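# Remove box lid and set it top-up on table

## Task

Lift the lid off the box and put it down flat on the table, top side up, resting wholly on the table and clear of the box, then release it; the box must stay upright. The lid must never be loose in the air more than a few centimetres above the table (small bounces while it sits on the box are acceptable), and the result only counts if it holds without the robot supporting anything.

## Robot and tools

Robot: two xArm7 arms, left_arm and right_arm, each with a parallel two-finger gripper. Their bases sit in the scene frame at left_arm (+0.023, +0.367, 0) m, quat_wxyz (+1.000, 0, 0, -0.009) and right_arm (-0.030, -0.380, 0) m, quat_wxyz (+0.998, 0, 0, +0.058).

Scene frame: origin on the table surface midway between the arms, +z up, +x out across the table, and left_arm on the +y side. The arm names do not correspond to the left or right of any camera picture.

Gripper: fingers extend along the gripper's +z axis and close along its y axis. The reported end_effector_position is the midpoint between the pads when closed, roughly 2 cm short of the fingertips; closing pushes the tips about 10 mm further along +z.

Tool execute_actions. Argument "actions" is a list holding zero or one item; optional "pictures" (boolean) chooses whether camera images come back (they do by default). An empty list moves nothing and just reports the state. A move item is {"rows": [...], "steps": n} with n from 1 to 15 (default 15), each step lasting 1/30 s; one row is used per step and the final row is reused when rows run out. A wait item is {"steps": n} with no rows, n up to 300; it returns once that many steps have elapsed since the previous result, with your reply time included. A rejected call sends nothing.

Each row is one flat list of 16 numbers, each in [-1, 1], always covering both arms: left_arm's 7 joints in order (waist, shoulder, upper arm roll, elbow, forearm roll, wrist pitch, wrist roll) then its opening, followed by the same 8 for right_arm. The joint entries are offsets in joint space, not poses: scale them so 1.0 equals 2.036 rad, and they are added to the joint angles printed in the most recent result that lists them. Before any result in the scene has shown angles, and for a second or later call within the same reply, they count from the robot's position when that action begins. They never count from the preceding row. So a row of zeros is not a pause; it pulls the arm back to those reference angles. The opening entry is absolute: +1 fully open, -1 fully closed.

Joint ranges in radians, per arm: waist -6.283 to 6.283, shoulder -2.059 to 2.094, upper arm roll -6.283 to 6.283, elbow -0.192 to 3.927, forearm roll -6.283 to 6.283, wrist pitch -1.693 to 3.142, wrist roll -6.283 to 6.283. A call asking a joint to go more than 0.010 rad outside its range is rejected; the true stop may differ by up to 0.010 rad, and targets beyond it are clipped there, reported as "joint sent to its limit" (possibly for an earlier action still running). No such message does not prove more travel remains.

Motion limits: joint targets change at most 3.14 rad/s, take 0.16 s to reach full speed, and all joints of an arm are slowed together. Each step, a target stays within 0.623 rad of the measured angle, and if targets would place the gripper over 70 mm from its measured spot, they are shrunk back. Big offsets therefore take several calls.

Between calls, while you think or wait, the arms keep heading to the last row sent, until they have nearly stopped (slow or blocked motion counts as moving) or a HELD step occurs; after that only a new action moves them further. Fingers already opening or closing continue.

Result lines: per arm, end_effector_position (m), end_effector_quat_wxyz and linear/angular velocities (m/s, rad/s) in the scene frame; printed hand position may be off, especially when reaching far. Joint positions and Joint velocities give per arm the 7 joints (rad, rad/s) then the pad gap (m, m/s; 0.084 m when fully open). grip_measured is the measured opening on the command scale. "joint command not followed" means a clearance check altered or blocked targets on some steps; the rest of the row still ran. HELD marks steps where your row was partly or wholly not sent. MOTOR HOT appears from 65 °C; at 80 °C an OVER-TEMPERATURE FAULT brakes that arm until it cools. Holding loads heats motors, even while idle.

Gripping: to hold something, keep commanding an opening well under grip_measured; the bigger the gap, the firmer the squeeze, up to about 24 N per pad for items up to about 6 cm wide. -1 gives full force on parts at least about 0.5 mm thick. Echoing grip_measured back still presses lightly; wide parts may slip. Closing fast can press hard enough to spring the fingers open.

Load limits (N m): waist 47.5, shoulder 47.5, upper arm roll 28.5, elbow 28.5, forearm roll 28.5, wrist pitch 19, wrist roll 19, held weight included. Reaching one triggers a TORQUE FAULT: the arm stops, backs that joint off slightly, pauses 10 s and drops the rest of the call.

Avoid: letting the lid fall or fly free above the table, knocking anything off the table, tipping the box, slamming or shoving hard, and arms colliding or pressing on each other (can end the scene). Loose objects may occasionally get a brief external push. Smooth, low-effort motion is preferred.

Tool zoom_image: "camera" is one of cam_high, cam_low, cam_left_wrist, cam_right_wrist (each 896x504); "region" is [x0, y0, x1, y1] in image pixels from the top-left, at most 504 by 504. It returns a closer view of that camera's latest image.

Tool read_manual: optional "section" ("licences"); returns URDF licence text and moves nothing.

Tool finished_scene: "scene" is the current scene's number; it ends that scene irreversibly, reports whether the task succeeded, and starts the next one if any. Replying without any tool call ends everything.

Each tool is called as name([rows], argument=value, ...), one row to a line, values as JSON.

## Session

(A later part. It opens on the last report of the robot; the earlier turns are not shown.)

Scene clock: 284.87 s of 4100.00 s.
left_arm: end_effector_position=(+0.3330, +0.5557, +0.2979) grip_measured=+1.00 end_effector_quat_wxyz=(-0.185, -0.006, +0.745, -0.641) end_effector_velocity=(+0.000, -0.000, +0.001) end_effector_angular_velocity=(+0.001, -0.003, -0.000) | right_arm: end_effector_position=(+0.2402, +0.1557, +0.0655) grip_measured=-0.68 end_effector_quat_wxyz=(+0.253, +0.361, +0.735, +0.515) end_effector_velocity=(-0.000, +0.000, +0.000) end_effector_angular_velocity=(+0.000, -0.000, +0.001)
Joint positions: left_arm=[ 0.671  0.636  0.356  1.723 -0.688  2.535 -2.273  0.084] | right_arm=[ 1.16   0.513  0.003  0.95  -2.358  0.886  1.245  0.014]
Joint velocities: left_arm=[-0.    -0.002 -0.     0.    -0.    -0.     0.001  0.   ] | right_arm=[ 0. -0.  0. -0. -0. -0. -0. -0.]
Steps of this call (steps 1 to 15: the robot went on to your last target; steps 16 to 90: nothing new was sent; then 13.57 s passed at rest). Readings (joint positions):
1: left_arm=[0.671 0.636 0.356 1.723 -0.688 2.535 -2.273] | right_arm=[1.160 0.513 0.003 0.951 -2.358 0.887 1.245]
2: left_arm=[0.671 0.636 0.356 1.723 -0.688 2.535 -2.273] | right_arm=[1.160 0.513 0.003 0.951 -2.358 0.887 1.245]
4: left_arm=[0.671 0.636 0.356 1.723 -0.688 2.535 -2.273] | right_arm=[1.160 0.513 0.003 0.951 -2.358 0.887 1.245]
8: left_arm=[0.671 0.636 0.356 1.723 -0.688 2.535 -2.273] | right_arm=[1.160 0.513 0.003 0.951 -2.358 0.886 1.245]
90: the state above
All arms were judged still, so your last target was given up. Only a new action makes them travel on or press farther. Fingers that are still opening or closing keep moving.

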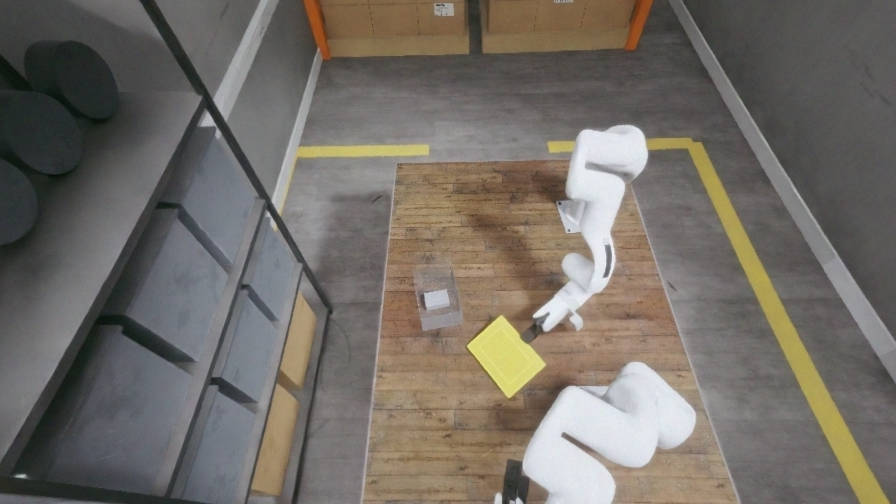

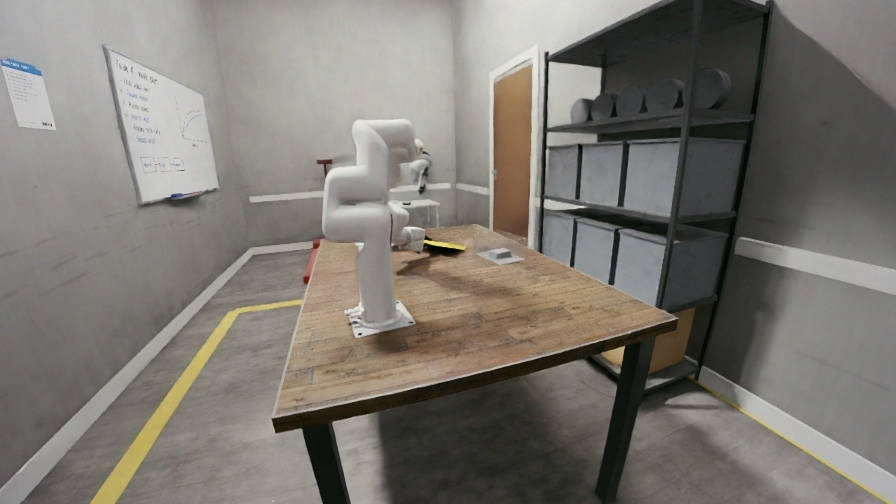

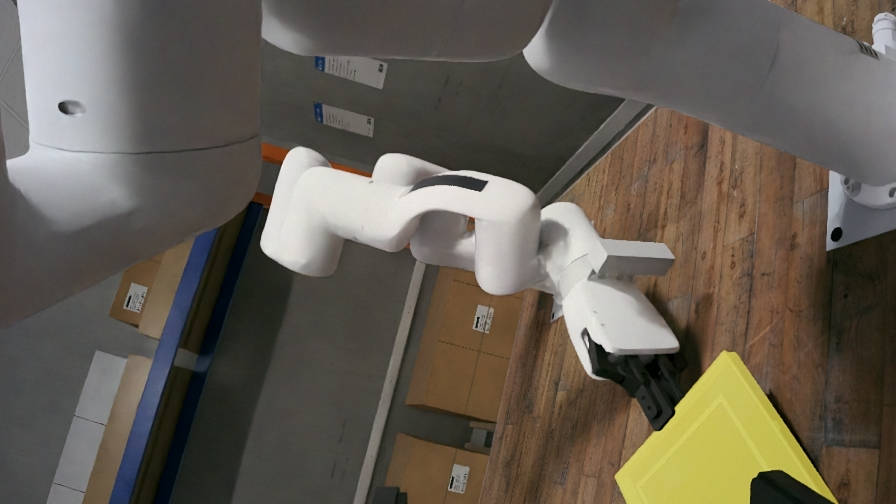

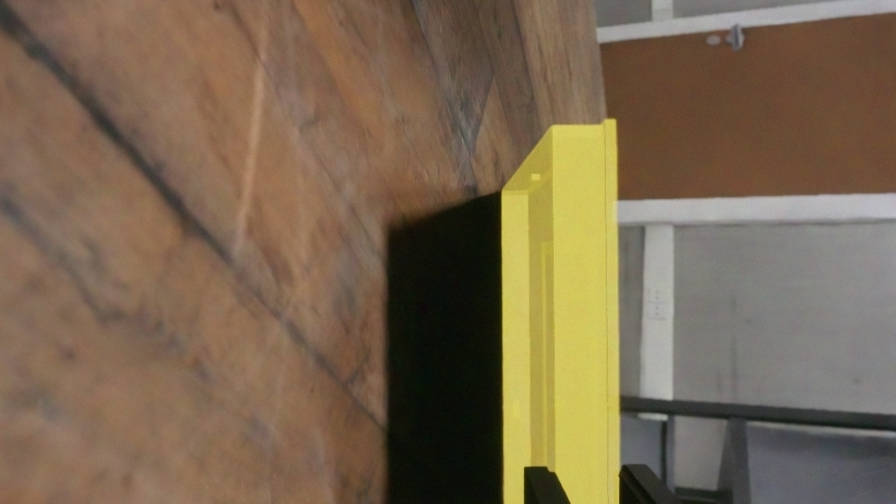

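execute_actions([
  {"rows": [
[0,0,0,0,0,0,0,1,-0.0001,0,0,0.0001,0.0001,-0.0003,-0.0001,-0.67],
[0,0,0,0,0,0,0,1,-0.0003,0,0,0.0004,0.0003,-0.0014,-0.0005,-0.66],
[0,0,0,0,0,0,0,1,-0.0007,0,0,0.0010,0.0007,-0.0032,-0.0012,-0.65],
[0,0,0,0,0,0,0,1,-0.0013,0.0001,0,0.0017,0.0013,-0.0056,-0.0022,-0.64],
[0,0,0,0,0,0,0,1,-0.0020,0.0001,0,0.0027,0.0021,-0.0086,-0.0034,-0.63],
[0,0,0,0,0,0,0,1,-0.0028,0.0002,0,0.0039,0.0030,-0.0123,-0.0048,-0.615],
[0,0,0,0,0,0,0,1,-0.0038,0.0003,0,0.0052,0.0040,-0.0165,-0.0066,-0.60],
[0,0,0,0,0,0,0,1,-0.0049,0.0005,0,0.0067,0.0053,-0.0212,-0.0085,-0.59],
[0,0,0,0,0,0,0,1,-0.0061,0.0006,0,0.0084,0.0067,-0.0264,-0.0108,-0.575],
[0,0,0,0,0,0,0,1,-0.0075,0.0009,0,0.0103,0.0083,-0.0320,-0.0132,-0.56],
[0,0,0,0,0,0,0,1,-0.0089,0.0012,0,0.0123,0.0100,-0.0379,-0.0158,-0.55],
[0,0,0,0,0,0,0,1,-0.0104,0.0016,0,0.0144,0.0118,-0.0441,-0.0187,-0.535],
[0,0,0,0,0,0,0,1,-0.0120,0.0020,0,0.0167,0.0138,-0.0505,-0.0217,-0.52],
[0,0,0,0,0,0,0,1,-0.0136,0.0025,0,0.0190,0.0159,-0.0570,-0.0248,-0.51],
[0,0,0,0,0,0,0,1,-0.0152,0.0030,0,0.0214,0.0181,-0.0636,-0.0281,-0.50]
], "steps": 15},
], pictures=false)

execute_actions([
  {"rows": [
[0,0,0,0,0,0,0,1,-0.0068,0.0021,0,0.0098,0.0089,-0.0272,-0.0133,-0.49],
[0,0,0,0,0,0,0,1,-0.0085,0.0028,0,0.0122,0.0112,-0.0337,-0.0167,-0.48],
[0,0,0,0,0,0,0,1,-0.0101,0.0035,0,0.0145,0.0135,-0.0400,-0.0200,-0.47],
[0,0,0,0,0,0,0,1,-0.0117,0.0042,0,0.0169,0.0158,-0.0460,-0.0233,-0.46],
[0,0,0,0,0,0,0,1,-0.0132,0.0049,0,0.0191,0.0180,-0.0518,-0.0265,-0.45],
[0,0,0,0,0,0,0,1,-0.0147,0.0056,0,0.0213,0.0202,-0.0572,-0.0296,-0.44],
[0,0,0,0,0,0,0,1,-0.0161,0.0063,0,0.0233,0.0222,-0.0622,-0.0325,-0.435],
[0,0,0,0,0,0,0,1,-0.0173,0.0070,0,0.0251,0.0242,-0.0668,-0.0352,-0.43],
[0,0,0,0,0,0,0,1,-0.0184,0.0076,0,0.0268,0.0259,-0.0708,-0.0376,-0.425],
[0,0,0,0,0,0,0,1,-0.0194,0.0082,0,0.0282,0.0274,-0.0743,-0.0397,-0.42],
[0,0,0,0,0,0,0,1,-0.0202,0.0087,0,0.0294,0.0287,-0.0772,-0.0415,-0.415],
[0,0,0,0,0,0,0,1,-0.0208,0.0090,0,0.0304,0.0297,-0.0795,-0.0429,-0.41],
[0,0,0,0,0,0,0,1,-0.0213,0.0093,0,0.0311,0.0304,-0.0811,-0.0440,-0.41],
[0,0,0,0,0,0,0,1,-0.0217,0.0096,0,0.0316,0.0310,-0.0824,-0.0448,-0.41]
], "steps": 15},
], pictures=false)

execute_actions([
  {"steps": 10},
])

Scene clock: 340.17 s of 4100.00 s.
left_arm: end_effector_position=(+0.3330, +0.5557, +0.2979) grip_measured=+1.00 end_effector_quat_wxyz=(-0.185, -0.006, +0.745, -0.641) end_effector_velocity=(+0.000, -0.000, -0.000) end_effector_angular_velocity=(+0.000, +0.001, +0.000) | right_arm: end_effector_position=(+0.2408, +0.1561, +0.0573) grip_measured=-0.54 end_effector_quat_wxyz=(+0.242, +0.369, +0.752, +0.490) end_effector_velocity=(+0.005, +0.001, -0.033) end_effector_angular_velocity=(-0.173, +0.221, -0.006)
Joint positions: left_arm=[ 0.671  0.636  0.356  1.723 -0.688  2.535 -2.273  0.084] | right_arm=[ 1.14   0.516  0.003  0.979 -2.334  0.8    1.208  0.02 ]
Joint velocities: left_arm=[ 0.     0.    -0.    -0.    -0.    -0.    -0.001 -0.   ] | right_arm=[-0.09   0.022 -0.001  0.127  0.111 -0.363 -0.168  0.015]
Steps of this call (steps 1 to 90: nothing new was sent; then 51.80 s passed at rest; steps 91 to 105: all 15 steps of this action). Readings (joint positions):
91: left_arm=[0.671 0.636 0.356 1.723 -0.688 2.535 -2.273] | right_arm=[1.160 0.513 0.003 0.950 -2.358 0.886 1.245]
92: left_arm=[0.671 0.636 0.356 1.723 -0.688 2.535 -2.272] | right_arm=[1.160 0.513 0.003 0.951 -2.357 0.886 1.245]
94: left_arm=[0.671 0.636 0.356 1.723 -0.688 2.535 -2.273] | right_arm=[1.160 0.513 0.003 0.951 -2.357 0.884 1.244]
98: left_arm=[0.671 0.636 0.356 1.723 -0.688 2.535 -2.272] | right_arm=[1.156 0.514 0.003 0.956 -2.353 0.867 1.237]
105: the state above

Scene clock: 340.67 s of 4100.00 s.
left_arm: end_effector_position=(+0.3330, +0.5557, +0.2979) grip_measured=+1.00 end_effector_quat_wxyz=(-0.185, -0.006, +0.745, -0.641) end_effector_velocity=(-0.000, -0.000, -0.000) end_effector_angular_velocity=(-0.001, +0.002, -0.001) | right_arm: end_effector_position=(+0.2421, +0.1567, +0.0419) grip_measured=-0.43 end_effector_quat_wxyz=(+0.218, +0.383, +0.781, +0.442) end_effector_velocity=(+0.001, +0.001, -0.013) end_effector_angular_velocity=(-0.062, +0.083, +0.003)
Joint positions: left_arm=[ 0.671  0.636  0.356  1.723 -0.688  2.535 -2.273  0.084] | right_arm=[ 1.098  0.534  0.003  1.039 -2.275  0.641  1.123  0.025]
Joint velocities: left_arm=[-0.     0.    -0.001 -0.001  0.001 -0.    -0.001 -0.   ] | right_arm=[-0.037  0.022  0.     0.055  0.056 -0.129 -0.08   0.001]
Steps of this call (steps 1 to 15: all 15 steps of this action). Readings (joint positions):
1: left_arm=[0.671 0.636 0.356 1.723 -0.688 2.535 -2.273] | right_arm=[1.137 0.517 0.003 0.983 -2.330 0.787 1.202]
2: left_arm=[0.671 0.636 0.356 1.723 -0.688 2.535 -2.273] | right_arm=[1.133 0.518 0.003 0.988 -2.326 0.774 1.196]
4: left_arm=[0.671 0.636 0.356 1.723 -0.688 2.535 -2.273] | right_arm=[1.127 0.521 0.003 0.997 -2.317 0.749 1.183]
8: left_arm=[0.671 0.636 0.356 1.723 -0.688 2.535 -2.273] | right_arm=[1.114 0.526 0.003 1.016 -2.299 0.699 1.157]
15: the state above

Scene clock: 341.00 s of 4100.00 s.
left_arm: end_effector_position=(+0.3330, +0.5557, +0.2979) grip_measured=+1.00 end_effector_quat_wxyz=(-0.185, -0.006, +0.745, -0.641) end_effector_velocity=(+0.000, +0.000, +0.000) end_effector_angular_velocity=(-0.001, -0.001, -0.000) | right_arm: end_effector_position=(+0.2420, +0.1568, +0.0409) grip_measured=-0.43 end_effector_quat_wxyz=(+0.217, +0.384, +0.783, +0.439) end_effector_velocity=(+0.001, +0.000, -0.000) end_effector_angular_velocity=(-0.000, +0.000, -0.001)
Joint positions: left_arm=[ 0.671  0.636  0.356  1.723 -0.688  2.535 -2.273  0.084] | right_arm=[ 1.096  0.536  0.003  1.043 -2.271  0.632  1.117  0.025]
Joint velocities: left_arm=[ 0.     0.    -0.     0.001 -0.     0.001  0.001 -0.   ] | right_arm=[-0.     0.001 -0.001  0.002  0.    -0.001 -0.001  0.   ]
Steps of this call (steps 1 to 10: the robot went on to your last target). Readings (joint positions):
1: left_arm=[0.671 0.636 0.356 1.723 -0.688 2.535 -2.273] | right_arm=[1.097 0.535 0.003 1.041 -2.274 0.638 1.120]
2: left_arm=[0.671 0.636 0.356 1.723 -0.688 2.535 -2.273] | right_arm=[1.096 0.535 0.003 1.042 -2.273 0.636 1.119]
4: left_arm=[0.671 0.636 0.356 1.723 -0.688 2.535 -2.273] | right_arm=[1.096 0.536 0.003 1.043 -2.272 0.633 1.118]
8: left_arm=[0.671 0.636 0.356 1.723 -0.688 2.535 -2.273] | right_arm=[1.096 0.536 0.003 1.043 -2.271 0.632 1.117]
10: the state above

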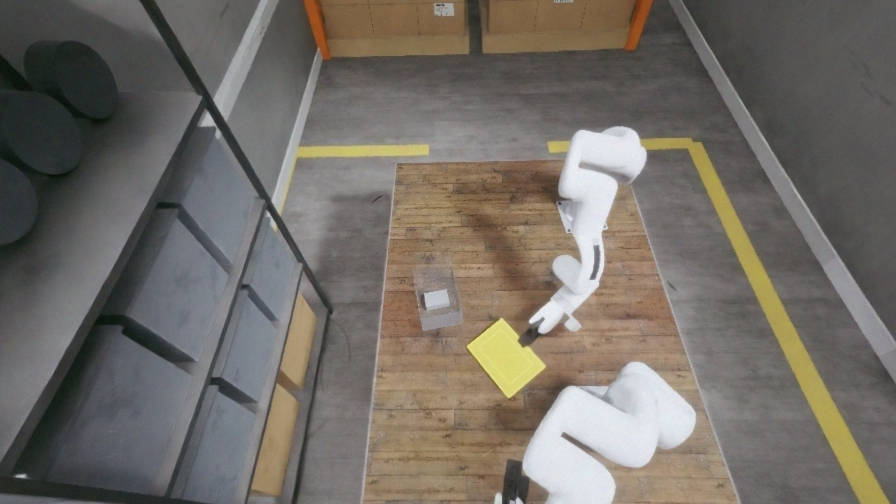

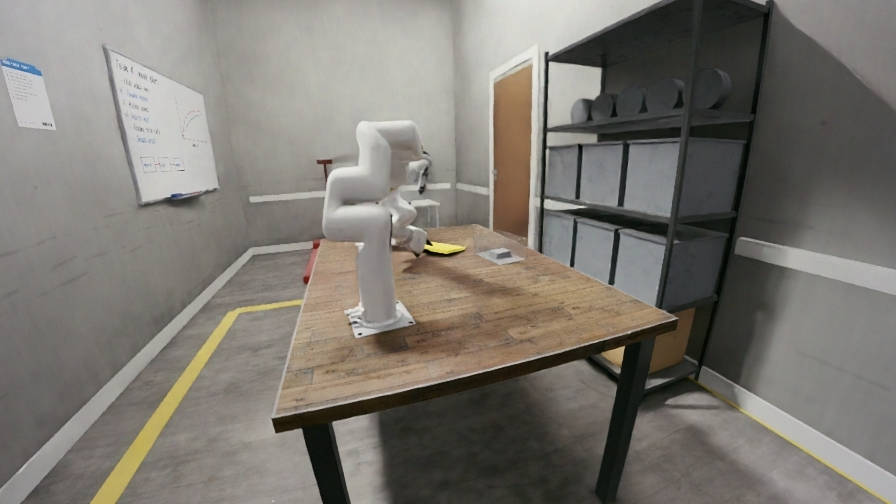

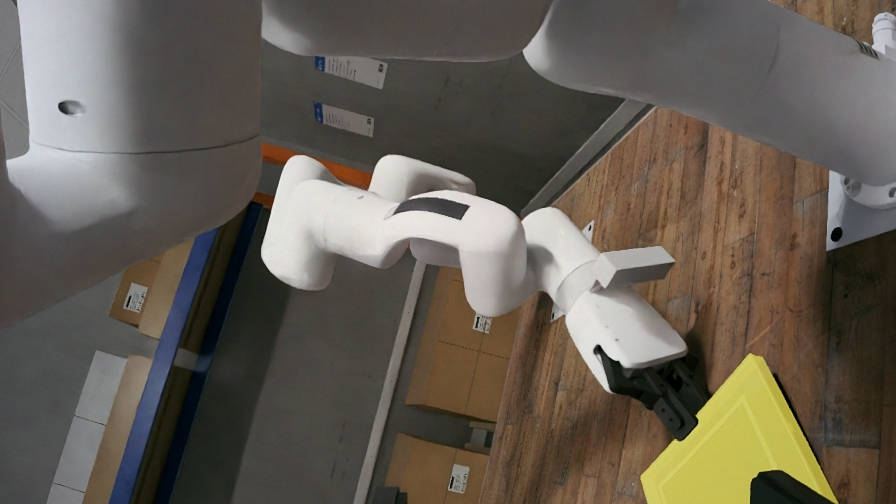

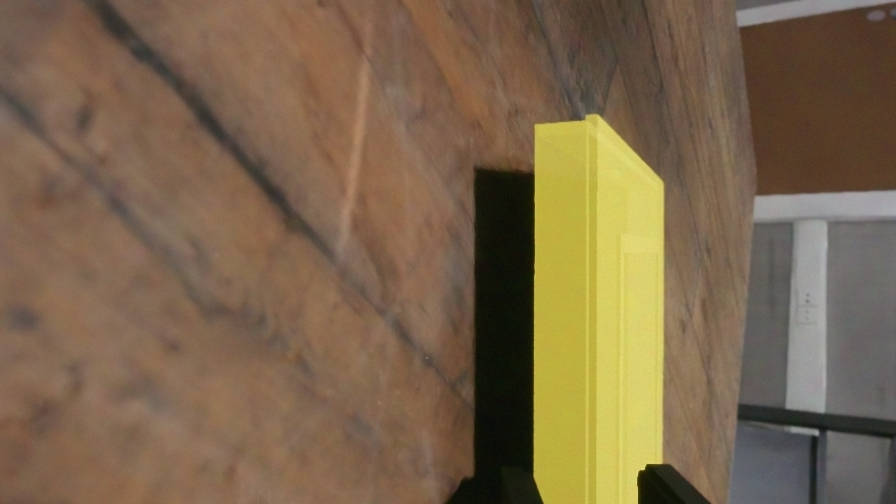

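execute_actions([
  {"rows": [
[0,0,0,0,0,0,0,1,0,0,0,0,0,0,0,-0.41],
[0,0,0,0,0,0,0,1,0.0001,0.0002,0,-0.0003,0,0,0,-0.41],
[0,0,0,0,0,0,0,1,0.0003,0.0003,0,-0.0006,0,0,0,-0.41],
[0,0,0,0,0,0,0,1,0.0006,0.0004,0,-0.0010,0,0,0,-0.41],
[0,0,0,0,0,0,0,1,0.0009,0.0005,0,-0.0017,0,0,0,-0.41],
[0,0,0,0,0,0,0,1,0.0012,0.0004,0,-0.0027,0,0,0,-0.41],
[0,0,0,0,0,0,0,1,0.0017,0.0001,0,-0.0037,0,0,0,-0.41],
[0,0,0,0,0,0,0,1,0.0022,-0.0005,0,-0.0051,0,0,0,-0.41],
[0,0,0,0,0,0,0,1,0.0027,-0.0013,0,-0.0068,0,0,0,-0.41],
[0,0,0,0,0,0,0,1,0.0033,-0.0026,0,-0.0087,0,0,0,-0.41],
[0,0,0,0,0,0,0,1,0.0039,-0.0040,0,-0.0108,0,0,0,-0.41],
[0,0,0,0,0,0,0,1,0.0045,-0.0054,0,-0.0129,0,0,0,-0.41],
[0,0,0,0,0,0,0,1,0.0051,-0.0070,0,-0.0152,0,0,0,-0.41],
[0,0,0,0,0,0,0,1,0.0058,-0.0085,0,-0.0175,0,0,0,-0.41],
[0,0,0,0,0,0,0,1,0.0065,-0.0101,0,-0.0199,0,0,0,-0.41]
], "steps": 15},
], pictures=false)

execute_actions([
  {"rows": [
[0,0,0,0,0,0,0,1,0.0028,-0.0065,0,-0.0097,0,0,0,-0.41],
[0,0,0,0,0,0,0,1,0.0035,-0.0081,0,-0.0120,0,0,0,-0.41],
[0,0,0,0,0,0,0,1,0.0041,-0.0096,0,-0.0143,0,0,0,-0.41],
[0,0,0,0,0,0,0,1,0.0048,-0.0111,0,-0.0164,0,0,0,-0.41],
[0,0,0,0,0,0,0,1,0.0054,-0.0125,0,-0.0185,0,0,0,-0.41],
[0,0,0,0,0,0,0,1,0.0060,-0.0138,0,-0.0205,0,0,0,-0.41],
[0,0,0,0,0,0,0,1,0.0065,-0.0151,0,-0.0223,0,0,0,-0.41],
[0,0,0,0,0,0,0,1,0.0070,-0.0162,0,-0.0240,0,0,0,-0.41],
[0,0,0,0,0,0,0,1,0.0074,-0.0172,0,-0.0254,0,0,0,-0.41],
[0,0,0,0,0,0,0,1,0.0078,-0.0180,0,-0.0267,0,0,0,-0.41],
[0,0,0,0,0,0,0,1,0.0081,-0.0188,0,-0.0278,0,0,0,-0.41],
[0,0,0,0,0,0,0,1,0.0083,-0.0193,0,-0.0286,0,0,0,-0.41],
[0,0,0,0,0,0,0,1,0.0085,-0.0197,0,-0.0292,0,0,0,-0.41],
[0,0,0,0,0,0,0,1,0.0086,-0.0201,0,-0.0297,0,0,0,-0.41]
], "steps": 15},
], pictures=false)

execute_actions([
  {"steps": 10},
])

Scene clock: 384.77 s of 4100.00 s.
left_arm: end_effector_position=(+0.3330, +0.5557, +0.2979) grip_measured=+1.00 end_effector_quat_wxyz=(-0.185, -0.006, +0.745, -0.641) end_effector_velocity=(+0.000, +0.000, +0.000) end_effector_angular_velocity=(+0.002, -0.001, -0.000) | right_arm: end_effector_position=(+0.2339, +0.1505, +0.0370) grip_measured=-0.43 end_effector_quat_wxyz=(+0.215, +0.380, +0.788, +0.433) end_effector_velocity=(-0.033, -0.026, +0.000) end_effector_angular_velocity=(-0.038, +0.014, +0.037)
Joint positions: left_arm=[ 0.671  0.636  0.356  1.723 -0.688  2.535 -2.273  0.084] | right_arm=[ 1.105  0.525  0.003  1.017 -2.271  0.632  1.117  0.025]
Joint velocities: left_arm=[-0.     0.     0.     0.003  0.    -0.    -0.    -0.   ] | right_arm=[ 0.038 -0.086 -0.001 -0.127  0.     0.     0.    -0.   ]
Steps of this call (steps 1 to 15: the robot went on to your last target; steps 16 to 90: nothing new was sent; then 40.27 s passed at rest; steps 91 to 105: all 15 steps of this action). Readings (joint positions):
91: left_arm=[0.671 0.636 0.356 1.723 -0.688 2.535 -2.273] | right_arm=[1.095 0.536 0.003 1.043 -2.271 0.632 1.117]
92: left_arm=[0.671 0.636 0.356 1.723 -0.688 2.535 -2.273] | right_arm=[1.095 0.536 0.003 1.043 -2.271 0.632 1.117]
94: left_arm=[0.671 0.636 0.356 1.723 -0.688 2.535 -2.273] | right_arm=[1.096 0.536 0.003 1.043 -2.271 0.632 1.117]
98: left_arm=[0.671 0.636 0.356 1.723 -0.688 2.535 -2.273] | right_arm=[1.097 0.537 0.003 1.039 -2.271 0.632 1.117]
105: the state above

Scene clock: 385.27 s of 4100.00 s.
left_arm: end_effector_position=(+0.3330, +0.5557, +0.2979) grip_measured=+1.00 end_effector_quat_wxyz=(-0.185, -0.006, +0.745, -0.641) end_effector_velocity=(-0.000, +0.000, -0.001) end_effector_angular_velocity=(-0.001, +0.003, +0.001) | right_arm: end_effector_position=(+0.2193, +0.1384, +0.0370) grip_measured=-0.43 end_effector_quat_wxyz=(+0.213, +0.373, +0.796, +0.427) end_effector_velocity=(-0.011, -0.010, +0.000) end_effector_angular_velocity=(-0.014, +0.005, +0.013)
Joint positions: left_arm=[ 0.671  0.636  0.356  1.723 -0.688  2.535 -2.273  0.084] | right_arm=[ 1.121  0.486  0.003  0.96  -2.271  0.632  1.117  0.025]
Joint velocities: left_arm=[ 0.     0.002  0.    -0.001 -0.    -0.    -0.001  0.   ] | right_arm=[ 0.013 -0.031 -0.    -0.045 -0.    -0.    -0.    -0.   ]
Steps of this call (steps 1 to 15: all 15 steps of this action). Readings (joint positions):
1: left_arm=[0.671 0.636 0.356 1.723 -0.688 2.535 -2.273] | right_arm=[1.106 0.522 0.003 1.013 -2.271 0.632 1.117]
2: left_arm=[0.671 0.636 0.356 1.723 -0.688 2.535 -2.273] | right_arm=[1.107 0.519 0.003 1.008 -2.271 0.632 1.117]
4: left_arm=[0.671 0.636 0.356 1.723 -0.688 2.535 -2.273] | right_arm=[1.110 0.512 0.003 0.998 -2.271 0.632 1.117]
8: left_arm=[0.671 0.636 0.356 1.723 -0.688 2.535 -2.273] | right_arm=[1.115 0.500 0.003 0.980 -2.271 0.632 1.117]
15: the state above

Scene clock: 385.60 s of 4100.00 s.
left_arm: end_effector_position=(+0.3330, +0.5557, +0.2979) grip_measured=+1.00 end_effector_quat_wxyz=(-0.185, -0.006, +0.745, -0.641) end_effector_velocity=(-0.000, -0.000, -0.000) end_effector_angular_velocity=(-0.001, +0.000, -0.001) | right_arm: end_effector_position=(+0.2186, +0.1376, +0.0371) grip_measured=-0.43 end_effector_quat_wxyz=(+0.212, +0.372, +0.796, +0.427) end_effector_velocity=(-0.000, +0.000, +0.000) end_effector_angular_velocity=(+0.000, +0.000, +0.001)
Joint positions: left_arm=[ 0.671  0.636  0.356  1.723 -0.688  2.535 -2.273  0.084] | right_arm=[ 1.122  0.484  0.003  0.957 -2.271  0.632  1.117  0.025]
Joint velocities: left_arm=[-0.    -0.    -0.001 -0.001  0.001  0.     0.001  0.   ] | right_arm=[ 0.    -0.001  0.    -0.001  0.    -0.    -0.    -0.   ]
Steps of this call (steps 1 to 10: the robot went on to your last target). Readings (joint positions):
1: left_arm=[0.671 0.636 0.356 1.723 -0.688 2.535 -2.273] | right_arm=[1.122 0.485 0.003 0.959 -2.271 0.632 1.117]
2: left_arm=[0.671 0.636 0.356 1.723 -0.688 2.535 -2.273] | right_arm=[1.122 0.485 0.003 0.958 -2.271 0.632 1.117]
4: left_arm=[0.671 0.636 0.356 1.723 -0.688 2.535 -2.273] | right_arm=[1.122 0.484 0.003 0.957 -2.271 0.632 1.117]
8: left_arm=[0.671 0.636 0.356 1.723 -0.688 2.535 -2.273] | right_arm=[1.122 0.484 0.003 0.957 -2.271 0.632 1.117]
10: the state above

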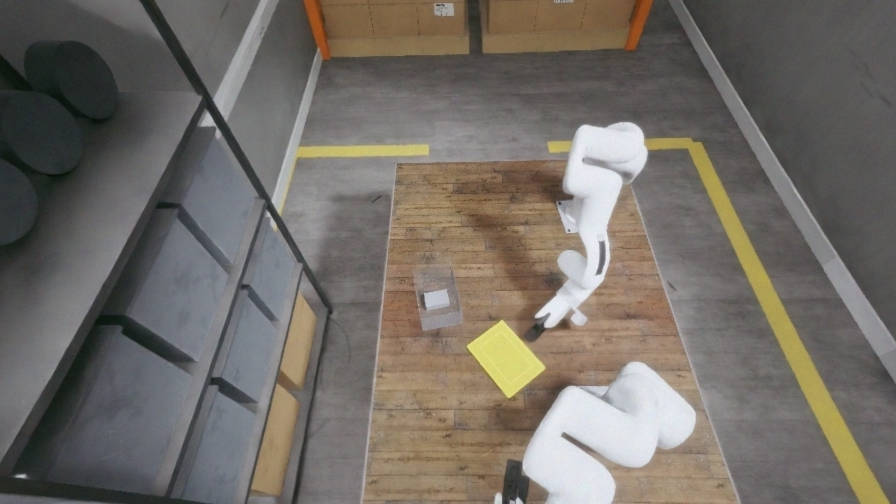

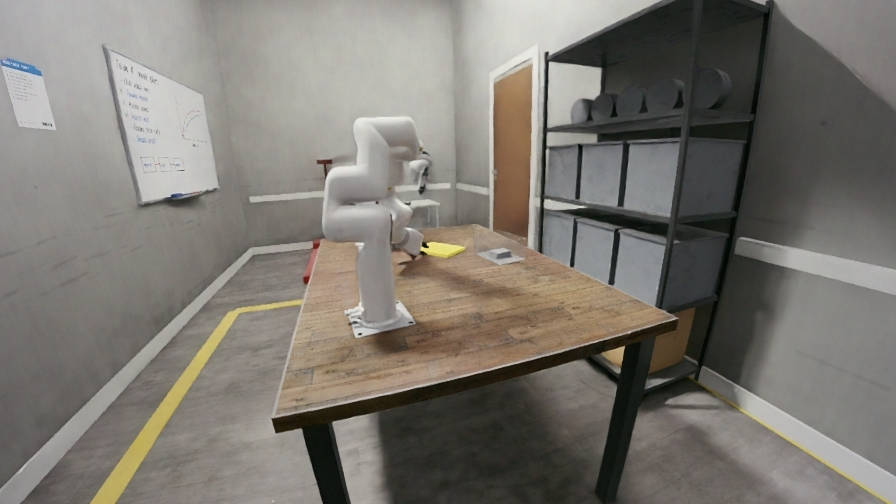

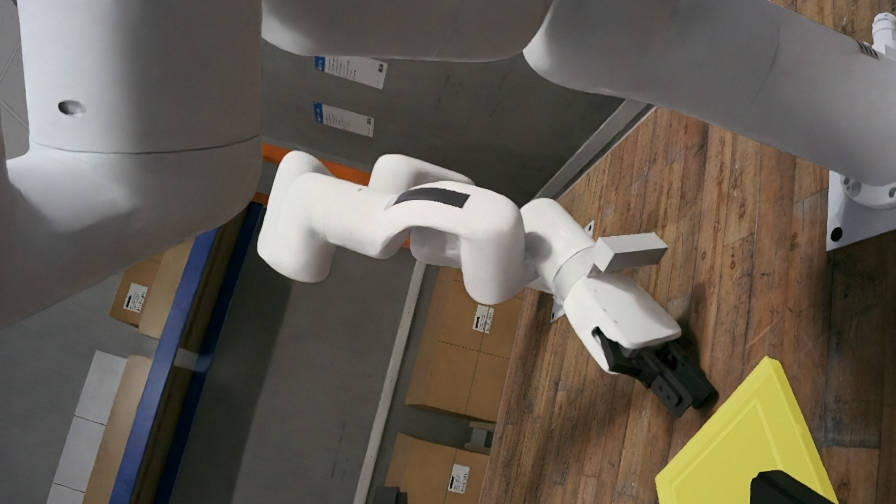

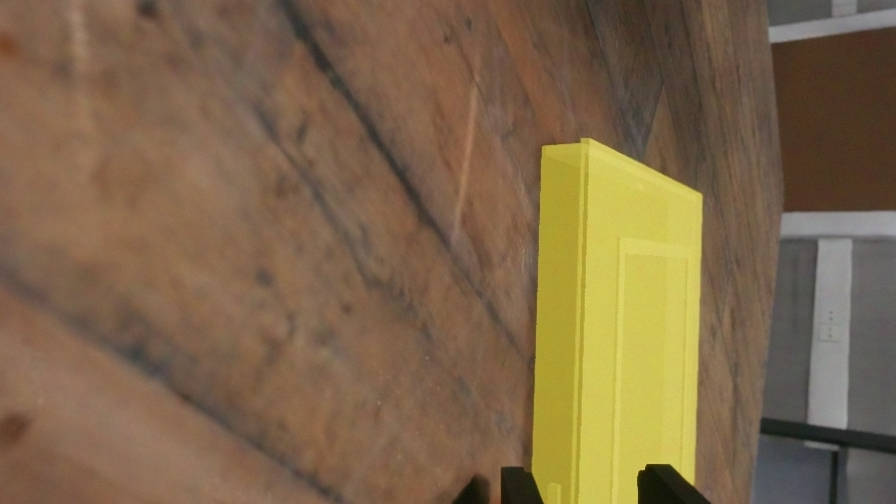

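The lid is flat on the table, top up, and clear of both the box and the gripper.

finished_scene(scene=2)

The scene is finished: the task was done.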